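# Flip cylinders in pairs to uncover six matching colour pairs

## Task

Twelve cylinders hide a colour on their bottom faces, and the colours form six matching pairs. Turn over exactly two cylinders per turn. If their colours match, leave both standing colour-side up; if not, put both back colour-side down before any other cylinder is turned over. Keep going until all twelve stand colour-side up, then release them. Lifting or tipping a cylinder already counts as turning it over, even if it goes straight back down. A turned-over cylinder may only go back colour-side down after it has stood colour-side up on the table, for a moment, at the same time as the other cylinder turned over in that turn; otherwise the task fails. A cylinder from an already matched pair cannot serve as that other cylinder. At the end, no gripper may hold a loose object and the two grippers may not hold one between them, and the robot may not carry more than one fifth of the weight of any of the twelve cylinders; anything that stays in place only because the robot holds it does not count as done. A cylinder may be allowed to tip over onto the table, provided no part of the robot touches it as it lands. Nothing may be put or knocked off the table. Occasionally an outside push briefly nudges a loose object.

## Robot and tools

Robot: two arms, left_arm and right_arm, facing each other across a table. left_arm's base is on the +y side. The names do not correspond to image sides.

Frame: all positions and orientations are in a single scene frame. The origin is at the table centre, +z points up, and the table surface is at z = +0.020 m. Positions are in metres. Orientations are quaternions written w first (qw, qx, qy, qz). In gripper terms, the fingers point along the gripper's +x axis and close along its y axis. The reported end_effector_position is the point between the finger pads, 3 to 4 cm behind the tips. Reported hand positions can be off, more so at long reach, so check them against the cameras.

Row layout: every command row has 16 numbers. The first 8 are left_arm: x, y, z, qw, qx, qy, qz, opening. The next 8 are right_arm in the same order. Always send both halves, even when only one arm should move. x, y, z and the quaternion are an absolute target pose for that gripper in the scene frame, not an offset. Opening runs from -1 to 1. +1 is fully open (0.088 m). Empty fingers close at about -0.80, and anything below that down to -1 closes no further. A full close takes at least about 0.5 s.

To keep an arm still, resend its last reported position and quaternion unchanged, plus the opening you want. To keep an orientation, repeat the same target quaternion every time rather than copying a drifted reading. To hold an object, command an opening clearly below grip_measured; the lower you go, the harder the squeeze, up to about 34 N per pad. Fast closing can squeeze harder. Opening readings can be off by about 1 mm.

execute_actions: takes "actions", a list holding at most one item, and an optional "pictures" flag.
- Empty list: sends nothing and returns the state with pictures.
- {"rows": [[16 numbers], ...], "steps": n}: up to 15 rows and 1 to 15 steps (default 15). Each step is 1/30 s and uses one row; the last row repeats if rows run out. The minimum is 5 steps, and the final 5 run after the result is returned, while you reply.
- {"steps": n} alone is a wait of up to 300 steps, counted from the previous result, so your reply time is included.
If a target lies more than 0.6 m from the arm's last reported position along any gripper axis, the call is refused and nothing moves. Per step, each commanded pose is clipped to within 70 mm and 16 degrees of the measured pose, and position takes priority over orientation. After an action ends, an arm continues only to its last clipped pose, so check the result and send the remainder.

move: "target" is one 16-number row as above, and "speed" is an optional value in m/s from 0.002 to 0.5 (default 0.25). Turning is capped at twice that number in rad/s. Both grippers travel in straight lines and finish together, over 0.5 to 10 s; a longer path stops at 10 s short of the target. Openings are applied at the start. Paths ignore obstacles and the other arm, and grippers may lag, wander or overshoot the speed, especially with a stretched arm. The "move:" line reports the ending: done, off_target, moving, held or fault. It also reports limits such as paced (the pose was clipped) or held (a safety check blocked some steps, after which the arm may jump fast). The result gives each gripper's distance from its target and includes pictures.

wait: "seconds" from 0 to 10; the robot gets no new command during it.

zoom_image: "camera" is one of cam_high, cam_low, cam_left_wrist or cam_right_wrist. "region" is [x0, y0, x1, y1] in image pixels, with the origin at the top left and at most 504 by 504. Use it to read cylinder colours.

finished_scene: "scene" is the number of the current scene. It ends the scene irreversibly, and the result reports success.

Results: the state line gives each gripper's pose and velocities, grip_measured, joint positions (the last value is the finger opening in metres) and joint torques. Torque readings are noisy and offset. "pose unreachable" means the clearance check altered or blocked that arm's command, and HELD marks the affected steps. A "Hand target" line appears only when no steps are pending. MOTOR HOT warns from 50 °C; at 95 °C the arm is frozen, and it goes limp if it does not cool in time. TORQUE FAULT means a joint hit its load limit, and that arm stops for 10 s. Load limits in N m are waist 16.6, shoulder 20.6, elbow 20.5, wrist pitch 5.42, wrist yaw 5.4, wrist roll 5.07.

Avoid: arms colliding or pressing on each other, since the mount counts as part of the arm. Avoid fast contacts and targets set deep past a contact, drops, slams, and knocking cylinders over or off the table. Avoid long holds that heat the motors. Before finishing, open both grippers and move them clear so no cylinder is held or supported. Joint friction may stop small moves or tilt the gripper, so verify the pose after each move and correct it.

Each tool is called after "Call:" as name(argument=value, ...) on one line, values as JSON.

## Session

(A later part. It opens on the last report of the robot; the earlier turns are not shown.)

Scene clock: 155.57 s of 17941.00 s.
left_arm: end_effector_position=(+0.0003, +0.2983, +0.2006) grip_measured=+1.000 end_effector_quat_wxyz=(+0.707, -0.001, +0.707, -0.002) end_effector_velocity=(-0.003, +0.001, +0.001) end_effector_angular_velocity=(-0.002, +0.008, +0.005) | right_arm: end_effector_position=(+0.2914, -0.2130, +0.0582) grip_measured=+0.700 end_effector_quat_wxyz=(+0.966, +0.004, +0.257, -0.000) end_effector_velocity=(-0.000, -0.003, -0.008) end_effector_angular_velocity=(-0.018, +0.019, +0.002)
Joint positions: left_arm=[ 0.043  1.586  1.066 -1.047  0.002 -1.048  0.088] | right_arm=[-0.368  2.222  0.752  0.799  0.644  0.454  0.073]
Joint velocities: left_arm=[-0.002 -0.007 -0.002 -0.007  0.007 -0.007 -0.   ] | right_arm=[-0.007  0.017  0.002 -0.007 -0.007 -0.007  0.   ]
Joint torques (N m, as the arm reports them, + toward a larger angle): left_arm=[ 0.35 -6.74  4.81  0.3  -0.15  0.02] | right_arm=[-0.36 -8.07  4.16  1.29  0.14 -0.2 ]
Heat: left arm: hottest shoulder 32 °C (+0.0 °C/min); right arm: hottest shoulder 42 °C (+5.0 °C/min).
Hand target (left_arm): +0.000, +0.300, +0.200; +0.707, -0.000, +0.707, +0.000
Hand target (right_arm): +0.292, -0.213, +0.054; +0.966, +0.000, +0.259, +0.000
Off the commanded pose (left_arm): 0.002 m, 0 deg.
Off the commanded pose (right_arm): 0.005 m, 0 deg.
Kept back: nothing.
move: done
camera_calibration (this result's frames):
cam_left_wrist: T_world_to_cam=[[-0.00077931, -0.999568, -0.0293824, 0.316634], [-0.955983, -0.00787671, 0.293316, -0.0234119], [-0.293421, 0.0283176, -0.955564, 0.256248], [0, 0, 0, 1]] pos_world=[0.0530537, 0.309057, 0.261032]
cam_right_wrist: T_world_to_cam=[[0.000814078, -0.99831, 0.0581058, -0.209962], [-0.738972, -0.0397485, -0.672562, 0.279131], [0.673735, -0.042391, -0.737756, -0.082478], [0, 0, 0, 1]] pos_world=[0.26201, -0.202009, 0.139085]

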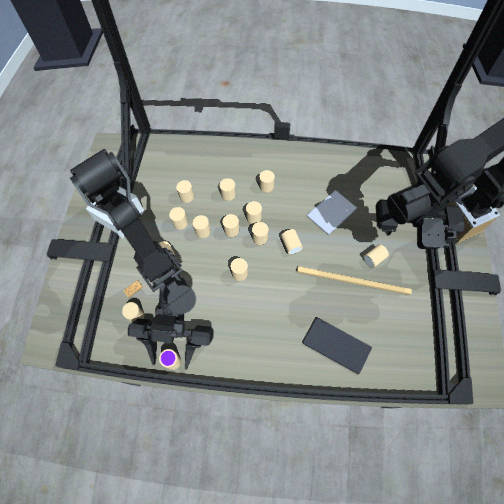

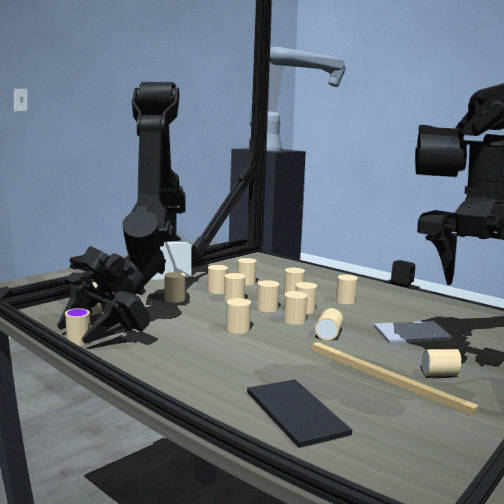

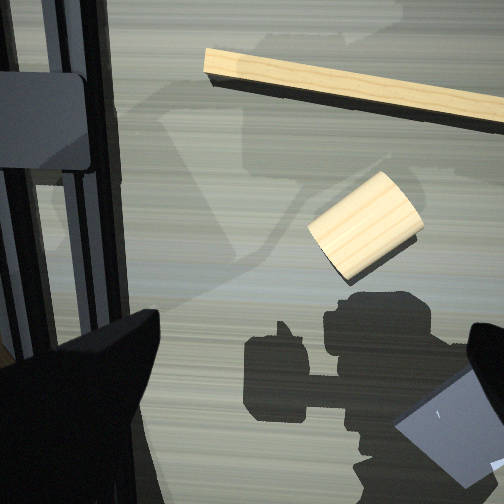

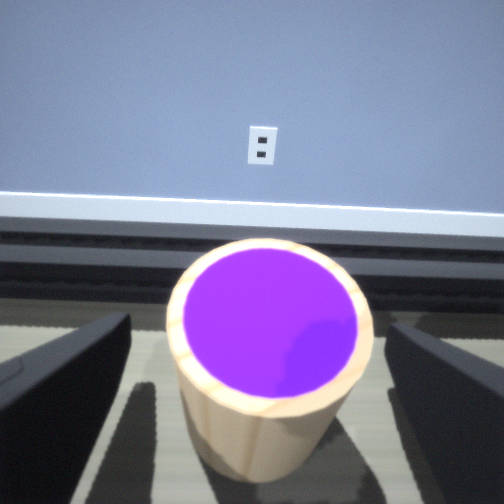

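Call:
move(target=[0,0.3,0.2,0.707,0,0.707,0,1,0.293,-0.213,0.054,0.966,0,0.259,0,-0.3])

Call:
move(target=[0,0.3,0.2,0.707,0,0.707,0,1,0.28,-0.2,0.105,0.9,0,0.436,0,-0.3])

Call:
move(target=[0,0.3,0.2,0.707,0,0.707,0,1,0.22,-0.195,0.075,0.5,0,0.866,0,-0.3], speed=0.35)

Call:
move(target=[0,0.3,0.2,0.707,0,0.707,0,1,0.22,-0.195,0.052,0.5,0,0.866,0,-0.3], speed=0.08)

Call:
move(target=[0,0.3,0.2,0.707,0,0.707,0,1,0.22,-0.195,0.052,0.5,0,0.866,0,0.7])

Call:
move(target=[0,0.3,0.2,0.707,0,0.707,0,1,0.205,-0.195,0.08,0.819,0,0.574,0,0.7], speed=0.35)

Call:
move(target=[0,0.3,0.2,0.707,0,0.707,0,1,0.192,-0.195,0.048,0.94,0,0.342,0,0.7])

Call:
move(target=[0,0.3,0.2,0.707,0,0.707,0,1,0.192,-0.195,0.048,0.94,0,0.342,0,-0.3])

Call:
move(target=[0,0.3,0.2,0.707,0,0.707,0,1,0.18,-0.19,0.11,0.866,0,0.5,0,-0.3], speed=0.35)

Call:
move(target=[0,0.3,0.2,0.707,0,0.707,0,1,0.1,-0.185,0.09,0.423,0,0.906,0,-0.3], speed=0.35)

Call:
move(target=[0,0.3,0.2,0.707,0,0.707,0,1,0.1,-0.185,0.058,0.423,0,0.906,0,-0.3], speed=0.1)

Call:
move(target=[0,0.3,0.2,0.707,0,0.707,0,1,0.1,-0.185,0.058,0.423,0,0.906,0,0.7])

Call:
move(target=[0,0.3,0.2,0.707,0,0.707,0,1,0.1,-0.185,0.14,0.423,0,0.906,0,0.7])

Call:
move(target=[0,0.3,0.2,0.707,0,0.707,0,1,-0.025,-0.035,0.125,0.423,0,0.906,0,0.6])

Scene clock: 157.27 s of 17941.00 s.
left_arm: end_effector_position=(+0.0003, +0.2983, +0.2007) grip_measured=+1.000 end_effector_quat_wxyz=(+0.707, -0.001, +0.707, -0.002) end_effector_velocity=(-0.002, +0.002, +0.000) end_effector_angular_velocity=(+0.010, -0.003, +0.000) | right_arm: end_effector_position=(+0.2919, -0.2128, +0.0578) grip_measured=+0.023 end_effector_quat_wxyz=(+0.967, +0.004, +0.257, +0.000) end_effector_velocity=(-0.001, -0.001, -0.003) end_effector_angular_velocity=(-0.012, +0.012, +0.007)
Joint positions: left_arm=[ 0.043  1.585  1.066 -1.047  0.002 -1.048  0.088] | right_arm=[-0.368  2.226  0.754  0.803  0.644  0.452  0.04 ]
Joint velocities: left_arm=[-0.007 -0.002 -0.002 -0.007 -0.007 -0.007 -0.   ] | right_arm=[-0.002  0.002 -0.002 -0.007 -0.007 -0.007 -0.   ]
Joint torques (N m, as the arm reports them, + toward a larger angle): left_arm=[ 0.17 -6.79  4.7   0.22 -0.08  0.07] | right_arm=[-0.32 -8.01  4.17  1.17  0.13 -0.21]
Heat: left arm: hottest shoulder 32 °C (+0.0 °C/min); right arm: hottest shoulder 42 °C (+4.0 °C/min).
Hand target (left_arm): +0.000, +0.300, +0.200; +0.707, -0.000, +0.707, -0.000
Hand target (right_arm): +0.293, -0.213, +0.054; +0.966, -0.000, +0.259, -0.000
Off the commanded pose (left_arm): 0.002 m, 0 deg.
Off the commanded pose (right_arm): 0.004 m, 1 deg.
Kept back: nothing.
move: done
camera_calibration (this result's frames):
cam_left_wrist: T_world_to_cam=[[-0.000773746, -0.999578, -0.0290521, 0.316566], [-0.956039, -0.00777979, 0.293136, -0.0234282], [-0.293239, 0.0280018, -0.955629, 0.256447], [0, 0, 0, 1]] pos_world=[0.0530468, 0.309069, 0.261132]
cam_right_wrist: T_world_to_cam=[[0.00110953, -0.99831, 0.0581086, -0.209764], [-0.738031, -0.0400273, -0.673579, 0.2789], [0.674766, -0.0421386, -0.736828, -0.0834634], [0, 0, 0, 1]] pos_world=[0.262388, -0.201762, 0.138552]

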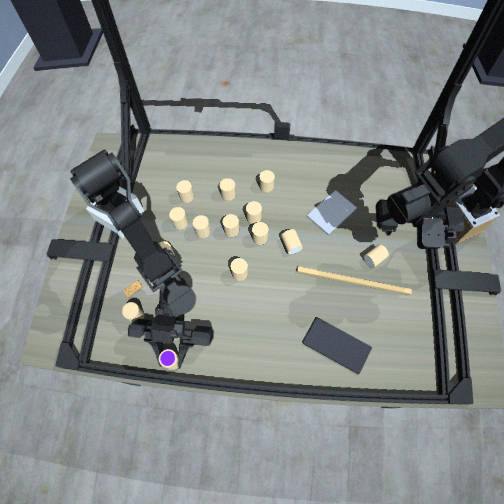

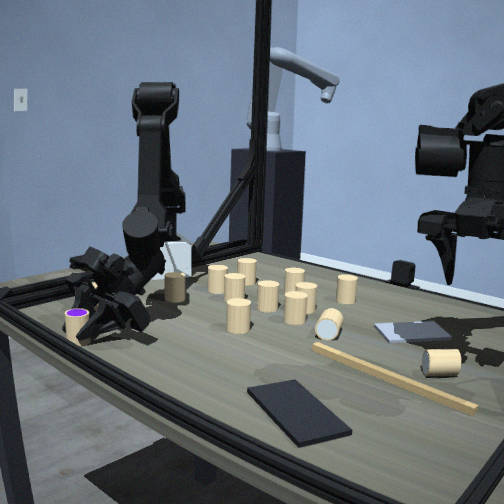

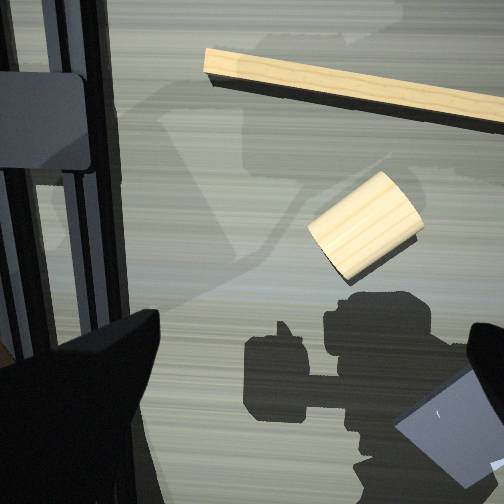

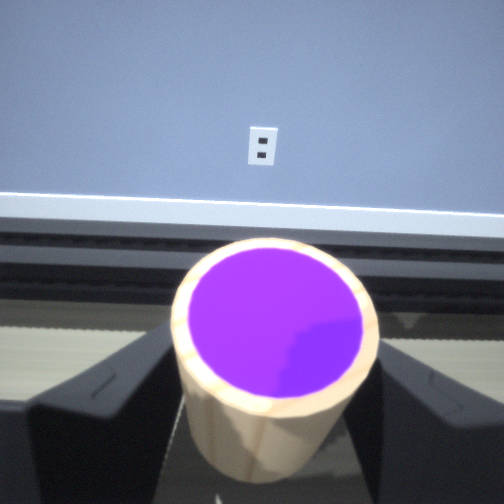

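Scene clock: 158.60 s of 17941.00 s.
left_arm: end_effector_position=(+0.0003, +0.2983, +0.2007) grip_measured=+1.000 end_effector_quat_wxyz=(+0.707, -0.001, +0.707, -0.002) end_effector_velocity=(+0.001, -0.001, +0.000) end_effector_angular_velocity=(-0.003, -0.010, +0.005) | right_arm: end_effector_position=(+0.2771, -0.2015, +0.0981) grip_measured=+0.023 end_effector_quat_wxyz=(+0.898, -0.008, +0.440, +0.001) end_effector_velocity=(+0.000, +0.000, +0.002) end_effector_angular_velocity=(-0.005, +0.010, +0.007)
Joint positions: left_arm=[ 0.043  1.585  1.066 -1.047  0.002 -1.048  0.088] | right_arm=[-0.39   1.975  0.997 -0.078  0.432  0.615  0.04 ]
Joint velocities: left_arm=[-0.002 -0.002 -0.002  0.007 -0.007 -0.007  0.   ] | right_arm=[-0.002 -0.002  0.012 -0.022 -0.007 -0.007 -0.   ]
Joint torques (N m, as the arm reports them, + toward a larger angle): left_arm=[ 0.11 -6.6   4.66  0.28 -0.11 -0.01] | right_arm=[ -0.33 -11.3    6.51   0.63   0.15   0.2 ]
Heat: left arm: hottest shoulder 32 °C (+0.0 °C/min); right arm: hottest shoulder 42 °C (+4.0 °C/min).
Hand target (left_arm): +0.000, +0.300, +0.200; +0.707, -0.000, +0.707, +0.000
Hand target (right_arm): +0.280, -0.200, +0.104; +0.900, +0.000, +0.436, +0.002
Off the commanded pose (left_arm): 0.002 m, 0 deg.
Off the commanded pose (right_arm): 0.008 m, 1 deg.
Kept back: nothing.
move: done
camera_calibration (this result's frames):
cam_left_wrist: T_world_to_cam=[[-0.000773746, -0.999578, -0.0290521, 0.316566], [-0.956039, -0.00777979, 0.293136, -0.0234282], [-0.293239, 0.0280018, -0.955629, 0.256447], [0, 0, 0, 1]] pos_world=[0.0530468, 0.309069, 0.261132]
cam_right_wrist: T_world_to_cam=[[0.0373565, -0.996605, 0.0733644, -0.212071], [-0.939002, -0.0601243, -0.338616, 0.314417], [0.341878, -0.0562398, -0.93806, 0.0658067], [0, 0, 0, 1]] pos_world=[0.280662, -0.188746, 0.183756]

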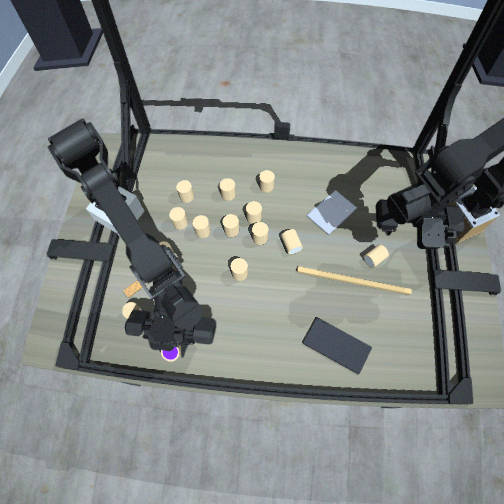

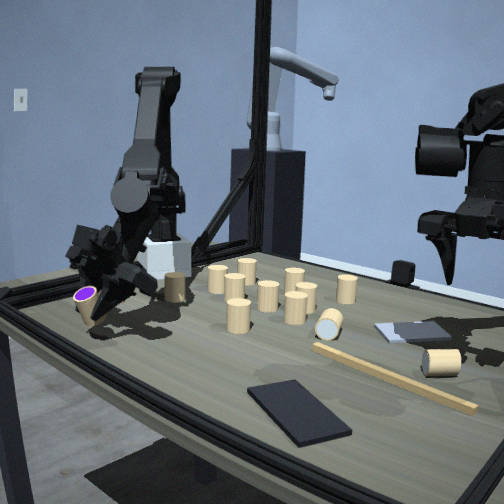

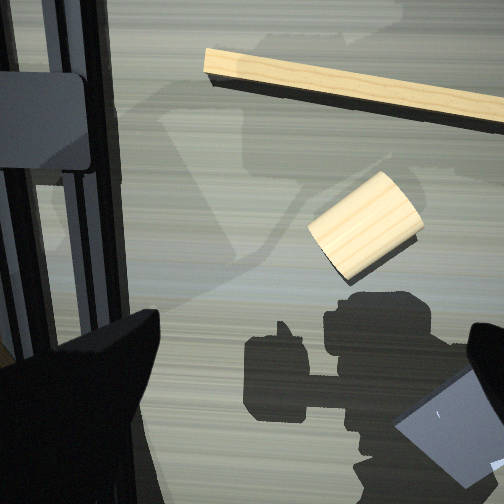

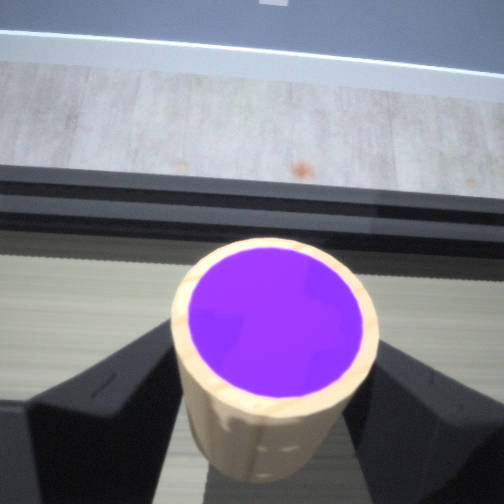

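Scene clock: 160.80 s of 17941.00 s.
left_arm: end_effector_position=(+0.0003, +0.2983, +0.2007) grip_measured=+1.000 end_effector_quat_wxyz=(+0.707, -0.001, +0.707, -0.002) end_effector_velocity=(-0.003, +0.001, +0.000) end_effector_angular_velocity=(+0.003, +0.010, +0.005) | right_arm: end_effector_position=(+0.2198, -0.1940, +0.0794) grip_measured=+0.023 end_effector_quat_wxyz=(+0.505, +0.002, +0.863, +0.005) end_effector_velocity=(-0.000, +0.000, +0.005) end_effector_angular_velocity=(+0.007, +0.018, +0.014)
Joint positions: left_arm=[ 0.043  1.585  1.066 -1.047  0.002 -1.048  0.088] | right_arm=[-0.552  2.474  1.85  -1.381 -0.281  0.516  0.04 ]
Joint velocities: left_arm=[-0.002 -0.002 -0.002 -0.007  0.007 -0.007 -0.   ] | right_arm=[-0.002  0.007  0.027 -0.037 -0.007 -0.022 -0.   ]
Joint torques (N m, as the arm reports them, + toward a larger angle): left_arm=[ 0.1  -6.73  4.79  0.28 -0.17  0.  ] | right_arm=[ -0.31 -10.69   5.73  -0.81  -0.28  -0.22]
Heat: left arm: hottest shoulder 32 °C (+0.0 °C/min); right arm: hottest shoulder 42 °C (+4.0 °C/min).
Hand target (left_arm): +0.000, +0.300, +0.200; +0.707, -0.000, +0.707, +0.000
Hand target (right_arm): +0.220, -0.195, +0.076; +0.500, +0.002, +0.866, +0.005
Off the commanded pose (left_arm): 0.002 m, 0 deg.
Off the commanded pose (right_arm): 0.005 m, 1 deg.
Kept back: nothing.
move: done
camera_calibration (this result's frames):
cam_left_wrist: T_world_to_cam=[[-0.000773746, -0.999578, -0.0290521, 0.316566], [-0.956039, -0.00777979, 0.293136, -0.0234282], [-0.293239, 0.0280018, -0.955629, 0.256447], [0, 0, 0, 1]] pos_world=[0.0530468, 0.309069, 0.261132]
cam_right_wrist: T_world_to_cam=[[0.0670857, -0.997652, -0.0137843, -0.200888], [-0.678662, -0.0557541, 0.732331, 0.113304], [-0.73138, -0.0397741, -0.680809, 0.287038], [0, 0, 0, 1]] pos_world=[0.300306, -0.182682, 0.109673]

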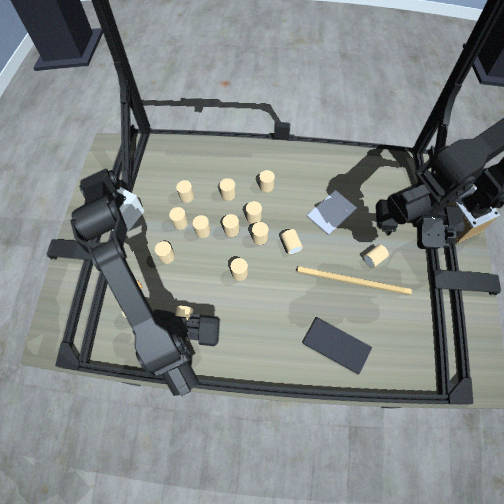

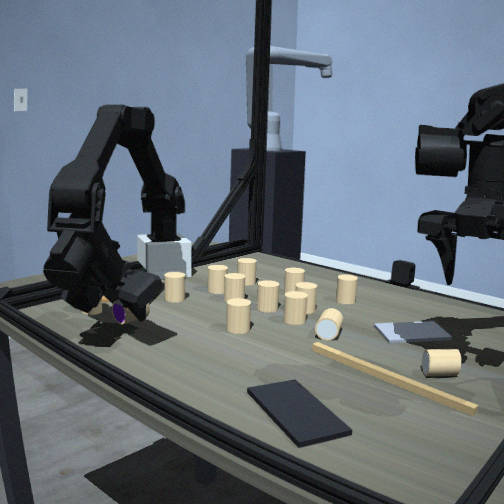

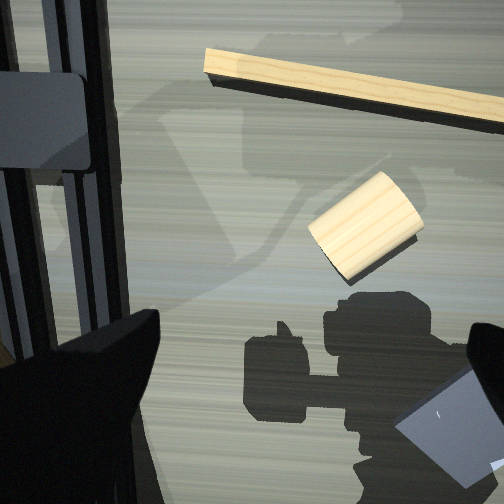

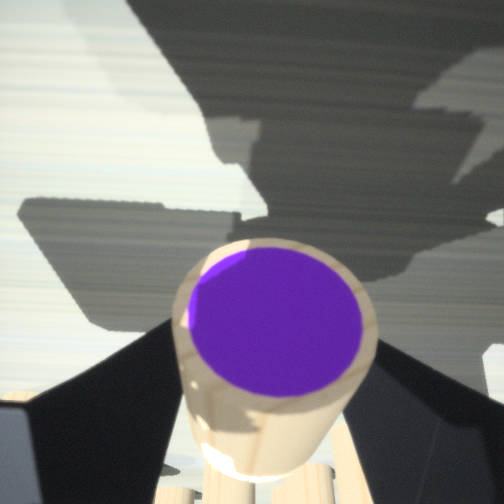

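Scene clock: 161.57 s of 17941.00 s.
left_arm: end_effector_position=(+0.0004, +0.2984, +0.2007) grip_measured=+1.000 end_effector_quat_wxyz=(+0.707, -0.001, +0.707, -0.001) end_effector_velocity=(-0.003, +0.001, +0.000) end_effector_angular_velocity=(+0.003, +0.010, +0.005) | right_arm: end_effector_position=(+0.2220, -0.1926, +0.0602) grip_measured=+0.023 end_effector_quat_wxyz=(+0.506, +0.002, +0.862, +0.006) end_effector_velocity=(+0.001, +0.003, +0.002) end_effector_angular_velocity=(+0.034, +0.001, +0.008)
Joint positions: left_arm=[ 0.044  1.585  1.066 -1.047  0.002 -1.048  0.088] | right_arm=[-0.552  2.515  1.848 -1.334 -0.281  0.516  0.04 ]
Joint velocities: left_arm=[-0.002 -0.002 -0.002 -0.007  0.007 -0.007 -0.   ] | right_arm=[-0.002 -0.007 -0.002  0.007 -0.022 -0.022 -0.   ]
Joint torques (N m, as the arm reports them, + toward a larger angle): left_arm=[-0.02 -6.72  4.92  0.23 -0.09  0.08] | right_arm=[ -0.17 -10.57   3.7   -0.23  -0.12   0.03]
Heat: left arm: hottest shoulder 32 °C (+0.0 °C/min); right arm: hottest shoulder 42 °C (+4.0 °C/min).
Hand target (left_arm): +0.000, +0.300, +0.200; +0.707, -0.000, +0.707, +0.000
Hand target (right_arm): +0.220, -0.195, +0.052; +0.500, -0.000, +0.866, +0.000
Off the commanded pose (left_arm): 0.002 m, 0 deg.
Off the commanded pose (right_arm): 0.009 m, 1 deg.
Kept back: nothing.
move: off_target (right_arm)
camera_calibration (this result's frames):
cam_left_wrist: T_world_to_cam=[[-0.000392432, -0.999578, -0.0290521, 0.316616], [-0.956036, -0.00814449, 0.293136, -0.0232345], [-0.293249, 0.0278899, -0.955629, 0.256504], [0, 0, 0, 1]] pos_world=[0.053131, 0.30914, 0.261132]
cam_right_wrist: T_world_to_cam=[[0.0674454, -0.997609, -0.0150982, -0.199835], [-0.680044, -0.0570383, 0.730949, 0.129107], [-0.730062, -0.0390317, -0.682265, 0.275572], [0, 0, 0, 1]] pos_world=[0.302462, -0.181237, 0.0906255]

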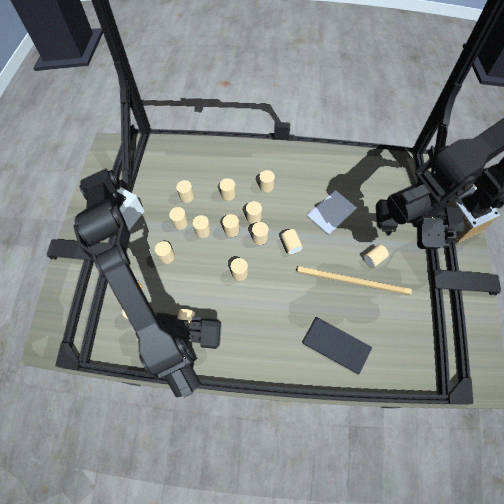

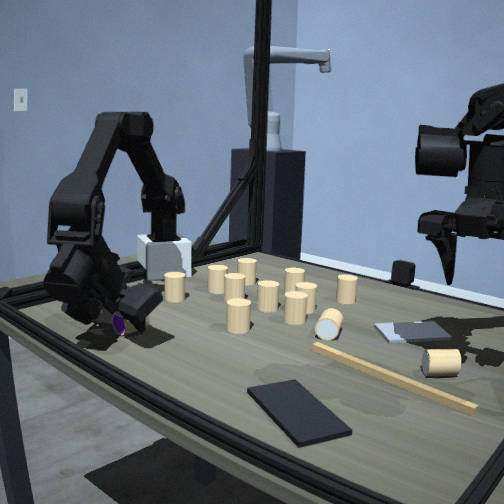

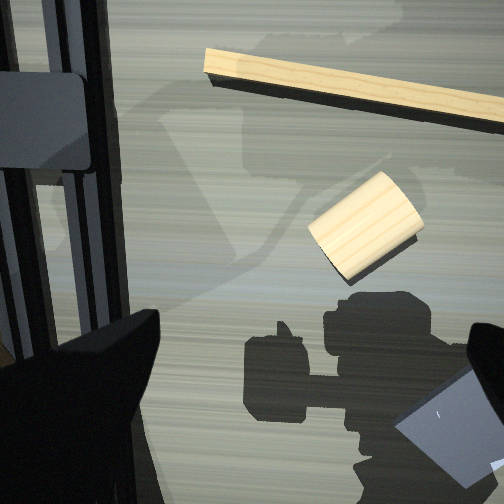

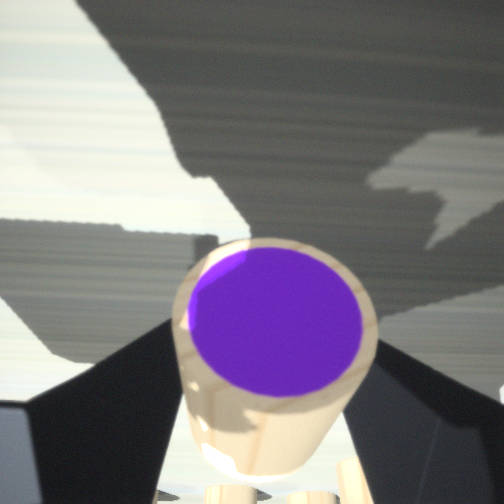

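Scene clock: 162.30 s of 17941.00 s.
left_arm: end_effector_position=(+0.0004, +0.2984, +0.2007) grip_measured=+1.000 end_effector_quat_wxyz=(+0.707, -0.001, +0.707, -0.001) end_effector_velocity=(-0.001, +0.002, +0.000) end_effector_angular_velocity=(+0.010, -0.003, +0.005) | right_arm: end_effector_position=(+0.2221, -0.1924, +0.0591) grip_measured=+0.698 end_effector_quat_wxyz=(+0.506, +0.003, +0.863, +0.006) end_effector_velocity=(-0.001, -0.003, -0.001) end_effector_angular_velocity=(-0.009, +0.006, +0.007)
Joint positions: left_arm=[ 0.044  1.585  1.066 -1.047  0.002 -1.048  0.088] | right_arm=[-0.552  2.518  1.848 -1.332 -0.281  0.516  0.073]
Joint velocities: left_arm=[-0.002 -0.002 -0.002 -0.007 -0.007 -0.007 -0.   ] | right_arm=[-0.002  0.002 -0.002 -0.007  0.007 -0.007  0.001]
Joint torques (N m, as the arm reports them, + toward a larger angle): left_arm=[-0.01 -6.74  4.65  0.26 -0.15 -0.02] | right_arm=[ -0.17 -10.79   3.89  -0.4   -0.12   0.03]
Heat: left arm: hottest shoulder 32 °C (+0.0 °C/min); right arm: hottest shoulder 42 °C (+4.0 °C/min).
Hand target (left_arm): +0.000, +0.300, +0.200; +0.707, -0.000, +0.707, +0.000
Hand target (right_arm): +0.220, -0.195, +0.052; +0.500, +0.000, +0.866, -0.000
Off the commanded pose (left_arm): 0.002 m, 0 deg.
Off the commanded pose (right_arm): 0.008 m, 1 deg.
Kept back: nothing.
move: done
camera_calibration (this result's frames):
cam_left_wrist: T_world_to_cam=[[-0.000392432, -0.999578, -0.0290521, 0.316616], [-0.956036, -0.00814449, 0.293136, -0.0232345], [-0.293249, 0.0278899, -0.955629, 0.256504], [0, 0, 0, 1]] pos_world=[0.053131, 0.30914, 0.261132]
cam_right_wrist: T_world_to_cam=[[0.0669512, -0.99764, -0.0152143, -0.199626], [-0.67993, -0.0567789, 0.731075, 0.130045], [-0.730214, -0.0386017, -0.682127, 0.27495], [0, 0, 0, 1]] pos_world=[0.302559, -0.181158, 0.0894411]

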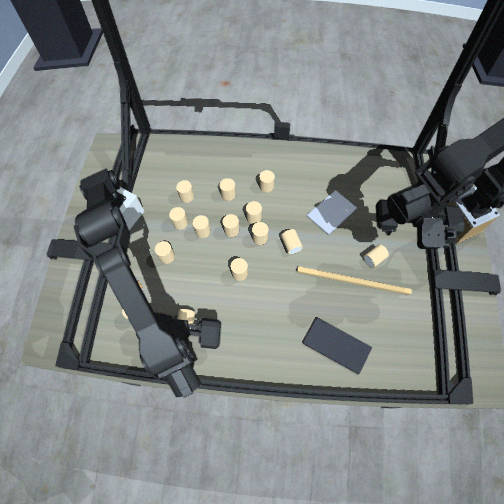

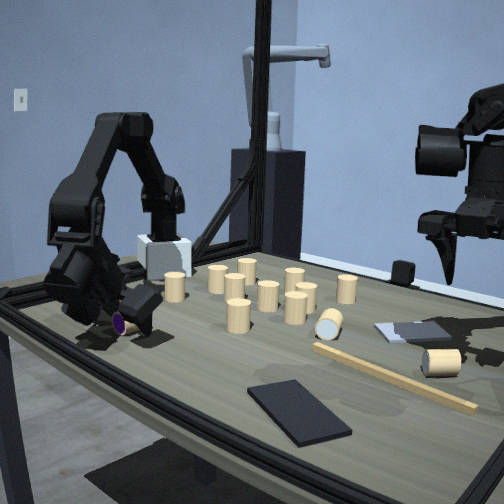

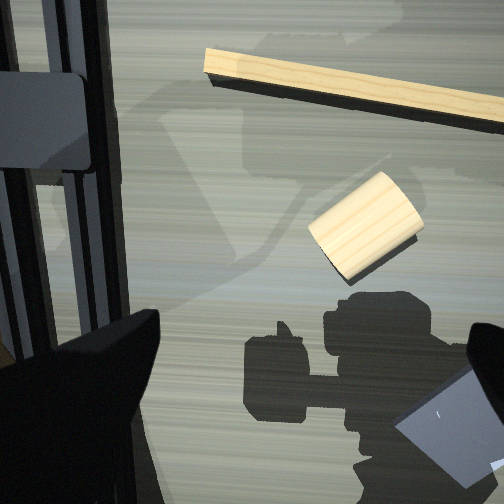

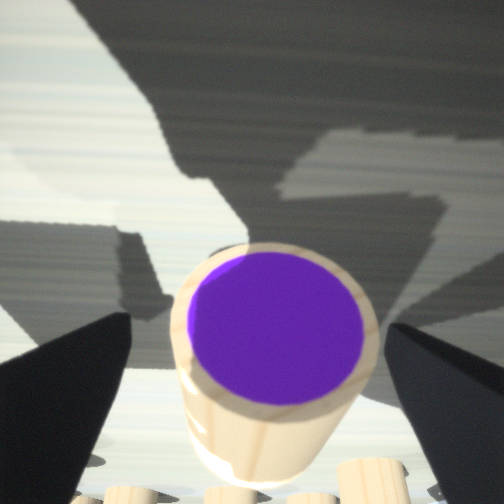

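Scene clock: 164.10 s of 17941.00 s.
left_arm: end_effector_position=(+0.0003, +0.2984, +0.2006) grip_measured=+1.000 end_effector_quat_wxyz=(+0.707, -0.001, +0.707, -0.001) end_effector_velocity=(-0.003, +0.002, -0.002) end_effector_angular_velocity=(+0.011, +0.015, +0.020) | right_arm: end_effector_position=(+0.2065, -0.1951, +0.0779) grip_measured=+0.700 end_effector_quat_wxyz=(+0.817, -0.006, +0.576, -0.002) end_effector_velocity=(-0.002, -0.001, -0.000) end_effector_angular_velocity=(+0.004, +0.004, +0.006)
Joint positions: left_arm=[ 0.044  1.585  1.065 -1.047  0.002 -1.048  0.088] | right_arm=[-0.314  1.957  1.019 -0.402  0.256  0.786  0.073]
Joint velocities: left_arm=[-0.002  0.002 -0.007 -0.007  0.007 -0.022 -0.   ] | right_arm=[-0.002 -0.007 -0.012  0.007 -0.007 -0.007 -0.   ]
Joint torques (N m, as the arm reports them, + toward a larger angle): left_arm=[ 0.01 -6.96  4.69  0.29 -0.18  0.06] | right_arm=[  0.33 -10.94   3.79   0.61   0.22   0.19]
Heat: left arm: hottest shoulder 32 °C (+0.0 °C/min); right arm: hottest shoulder 42 °C (+4.1 °C/min).
Hand target (left_arm): -0.000, +0.300, +0.200; +0.707, +0.000, +0.707, +0.000
Hand target (right_arm): +0.205, -0.196, +0.080; +0.819, -0.003, +0.573, -0.003
Off the commanded pose (left_arm): 0.002 m, 0 deg.
Off the commanded pose (right_arm): 0.003 m, 1 deg.
Kept back: nothing.
move: done
camera_calibration (this result's frames):
cam_left_wrist: T_world_to_cam=[[-0.000397999, -0.999568, -0.0293824, 0.316772], [-0.95598, -0.0082414, 0.293316, -0.023266], [-0.293431, 0.0282057, -0.955564, 0.25629], [0, 0, 0, 1]] pos_world=[0.0530877, 0.309215, 0.261033]
cam_right_wrist: T_world_to_cam=[[0.0471859, -0.997105, 0.0596328, -0.202592], [-0.998335, -0.0490582, -0.0303321, 0.232107], [0.0331698, -0.0581023, -0.997759, 0.139454], [0, 0, 0, 1]] pos_world=[0.236655, -0.182516, 0.158263]

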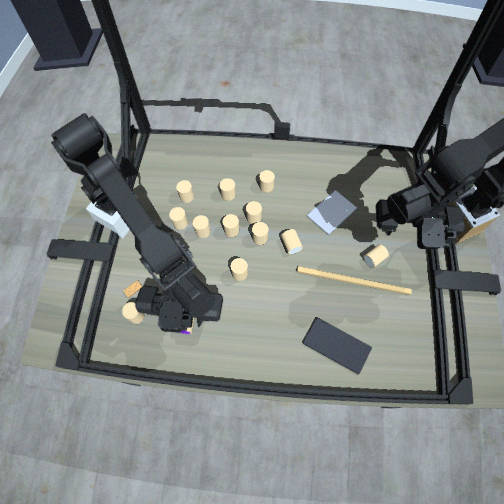

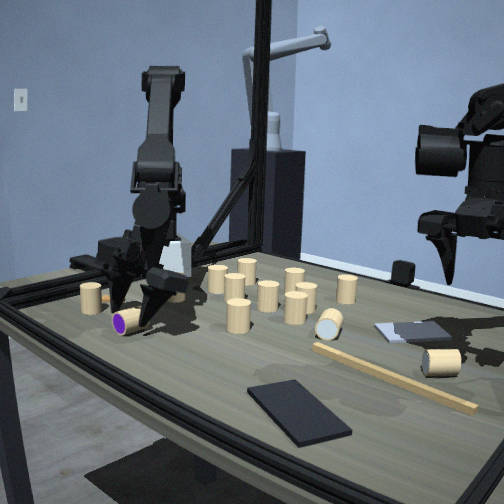

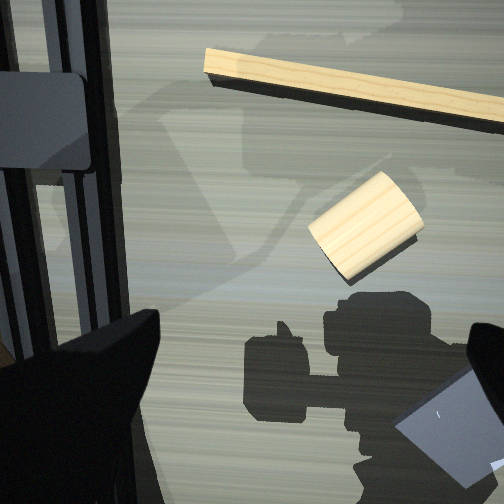

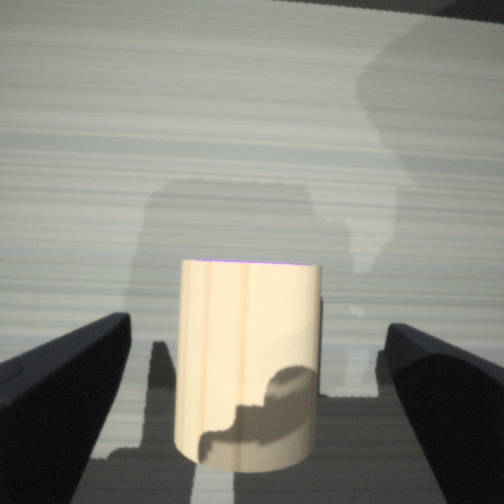

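Scene clock: 165.70 s of 17941.00 s.
left_arm: end_effector_position=(+0.0003, +0.2984, +0.2006) grip_measured=+1.000 end_effector_quat_wxyz=(+0.707, -0.001, +0.707, -0.001) end_effector_velocity=(+0.000, +0.003, +0.001) end_effector_angular_velocity=(+0.013, -0.018, +0.000) | right_arm: end_effector_position=(+0.1948, -0.1926, +0.0535) grip_measured=+0.700 end_effector_quat_wxyz=(+0.941, +0.008, +0.339, -0.001) end_effector_velocity=(+0.000, -0.003, +0.001) end_effector_angular_velocity=(-0.018, -0.007, +0.008)
Joint positions: left_arm=[ 0.044  1.585  1.065 -1.047  0.002 -1.048  0.088] | right_arm=[-0.111  2.053  0.663  0.385  0.716  0.822  0.073]
Joint velocities: left_arm=[-0.007 -0.007 -0.002 -0.007 -0.022 -0.007  0.   ] | right_arm=[-0.002 -0.002 -0.007  0.007  0.007 -0.022  0.   ]
Joint torques (N m, as the arm reports them, + toward a larger angle): left_arm=[ 0.13 -6.6   5.07  0.28 -0.15  0.01] | right_arm=[ 0.21 -7.06  2.35  0.98  0.43 -0.21]
Heat: left arm: hottest shoulder 32 °C (+0.0 °C/min); right arm: hottest shoulder 42 °C (+4.0 °C/min).
Hand target (left_arm): +0.000, +0.300, +0.200; +0.707, -0.000, +0.707, +0.000
Hand target (right_arm): +0.192, -0.196, +0.049; +0.940, -0.001, +0.341, -0.002
Off the commanded pose (left_arm): 0.002 m, 0 deg.
Off the commanded pose (right_arm): 0.007 m, 1 deg.
Kept back: nothing.
move: done
camera_calibration (this result's frames):
cam_left_wrist: T_world_to_cam=[[-0.000397999, -0.999568, -0.0293824, 0.316772], [-0.95598, -0.0082414, 0.293316, -0.023266], [-0.293431, 0.0282057, -0.955564, 0.25629], [0, 0, 0, 1]] pos_world=[0.0530877, 0.309215, 0.261033]
cam_right_wrist: T_world_to_cam=[[0.00618009, -0.998771, 0.0491843, -0.189824], [-0.842633, -0.0316858, -0.537555, 0.219938], [0.538452, -0.0381222, -0.841793, 0.0127181], [0, 0, 0, 1]] pos_world=[0.179652, -0.182137, 0.138271]

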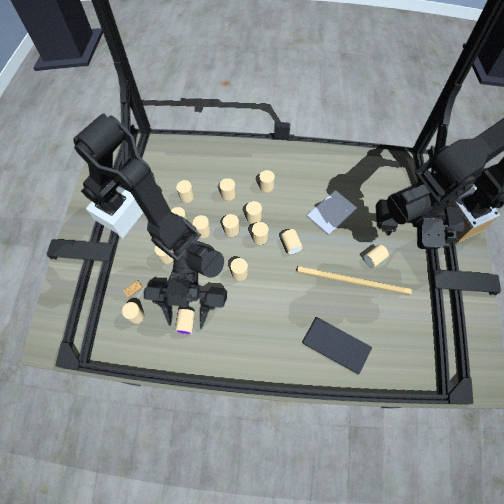

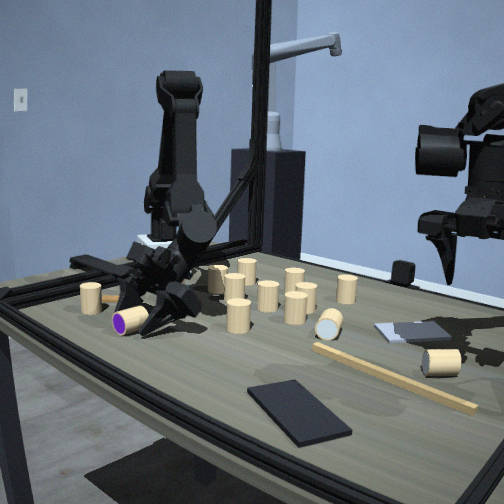

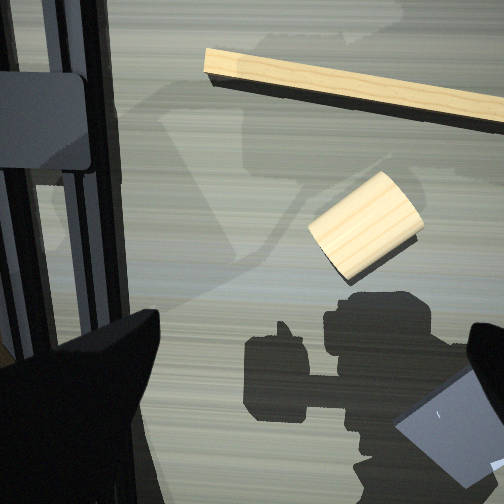

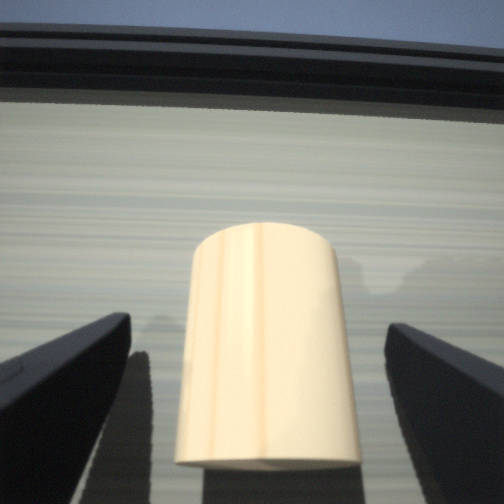

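Scene clock: 166.40 s of 17941.00 s.
left_arm: end_effector_position=(+0.0003, +0.2984, +0.2006) grip_measured=+1.000 end_effector_quat_wxyz=(+0.707, -0.001, +0.707, -0.001) end_effector_velocity=(+0.003, +0.001, -0.001) end_effector_angular_velocity=(+0.009, -0.020, -0.010) | right_arm: end_effector_position=(+0.1950, -0.1924, +0.0535) grip_measured=+0.023 end_effector_quat_wxyz=(+0.941, +0.010, +0.337, -0.000) end_effector_velocity=(-0.001, -0.002, -0.003) end_effector_angular_velocity=(-0.013, +0.012, +0.006)
Joint positions: left_arm=[ 0.044  1.585  1.065 -1.047  0.002 -1.048  0.088] | right_arm=[-0.111  2.055  0.661  0.393  0.716  0.82   0.04 ]
Joint velocities: left_arm=[-0.002  0.002 -0.002  0.007 -0.022  0.007 -0.   ] | right_arm=[-0.002  0.002 -0.002 -0.007 -0.007 -0.007 -0.   ]
Joint torques (N m, as the arm reports them, + toward a larger angle): left_arm=[ 0.18 -6.91  4.85  0.3  -0.14  0.05] | right_arm=[ 0.23 -6.97  2.32  0.97  0.3  -0.2 ]
Heat: left arm: hottest shoulder 32 °C (+0.0 °C/min); right arm: hottest shoulder 42 °C (+4.0 °C/min).
Hand target (left_arm): +0.000, +0.300, +0.200; +0.707, -0.000, +0.707, +0.000
Hand target (right_arm): +0.192, -0.195, +0.048; +0.940, -0.000, +0.342, -0.000
Off the commanded pose (left_arm): 0.002 m, 0 deg.
Off the commanded pose (right_arm): 0.007 m, 1 deg.
Kept back: nothing.
move: done
camera_calibration (this result's frames):
cam_left_wrist: T_world_to_cam=[[-0.000397999, -0.999568, -0.0293824, 0.316772], [-0.95598, -0.0082414, 0.293316, -0.023266], [-0.293431, 0.0282057, -0.955564, 0.25629], [0, 0, 0, 1]] pos_world=[0.0530877, 0.309215, 0.261033]
cam_right_wrist: T_world_to_cam=[[0.00680796, -0.998904, 0.0463175, -0.189655], [-0.841066, -0.0307737, -0.540056, 0.220039], [0.540889, -0.0352794, -0.840354, 0.0125855], [0, 0, 0, 1]] pos_world=[0.179551, -0.182232, 0.138194]

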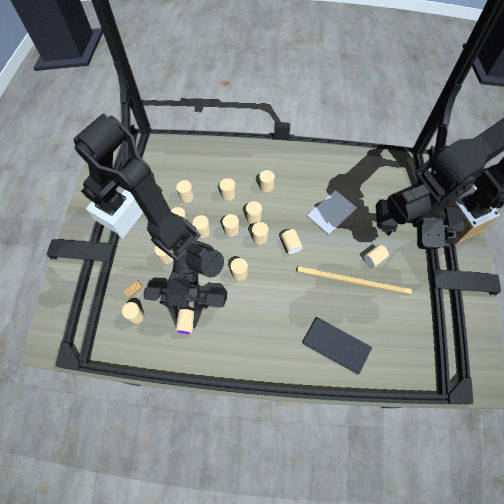

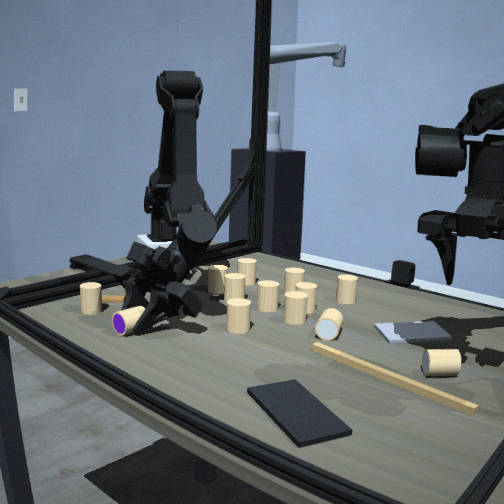

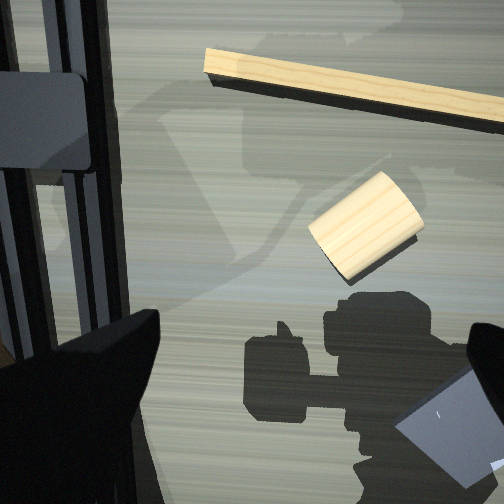

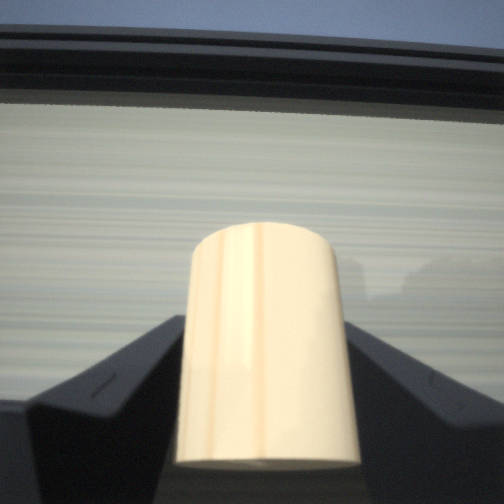

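Scene clock: 167.50 s of 17941.00 s.
left_arm: end_effector_position=(+0.0003, +0.2984, +0.2006) grip_measured=+1.000 end_effector_quat_wxyz=(+0.707, -0.001, +0.707, -0.001) end_effector_velocity=(-0.001, +0.002, +0.000) end_effector_angular_velocity=(+0.010, -0.003, +0.005) | right_arm: end_effector_position=(+0.1779, -0.1916, +0.1046) grip_measured=+0.023 end_effector_quat_wxyz=(+0.865, -0.008, +0.502, +0.001) end_effector_velocity=(-0.003, -0.004, +0.000) end_effector_angular_velocity=(-0.030, +0.027, +0.006)
Joint positions: left_arm=[ 0.044  1.585  1.065 -1.047  0.002 -1.048  0.088] | right_arm=[-0.178  1.805  0.878 -0.331  0.421  0.877  0.04 ]
Joint velocities: left_arm=[-0.002 -0.002 -0.002 -0.007 -0.007 -0.007  0.   ] | right_arm=[-0.002 -0.002  0.012 -0.051 -0.007 -0.007 -0.   ]
Joint torques (N m, as the arm reports them, + toward a larger angle): left_arm=[ 0.05 -6.81  5.08  0.27 -0.1   0.04] | right_arm=[-0.32 -9.48  6.34  0.34  0.19  0.19]
Heat: left arm: hottest shoulder 32 °C (+0.0 °C/min); right arm: hottest shoulder 41 °C (+2.0 °C/min).
Hand target (left_arm): +0.000, +0.300, +0.200; +0.707, -0.000, +0.707, +0.000
Hand target (right_arm): +0.180, -0.189, +0.109; +0.866, +0.000, +0.500, +0.002
Off the commanded pose (left_arm): 0.002 m, 0 deg.
Off the commanded pose (right_arm): 0.006 m, 1 deg.
Kept back: nothing.
move: done
camera_calibration (this result's frames):
cam_left_wrist: T_world_to_cam=[[-0.000397999, -0.999568, -0.0293824, 0.316772], [-0.95598, -0.0082414, 0.293316, -0.023266], [-0.293431, 0.0282057, -0.955564, 0.25629], [0, 0, 0, 1]] pos_world=[0.0530877, 0.309215, 0.261033]
cam_right_wrist: T_world_to_cam=[[0.0454821, -0.996701, 0.0672152, -0.199804], [-0.977347, -0.058319, -0.203448, 0.217058], [0.206697, -0.0564394, -0.976776, 0.134498], [0, 0, 0, 1]] pos_world=[0.193428, -0.178895, 0.188965]

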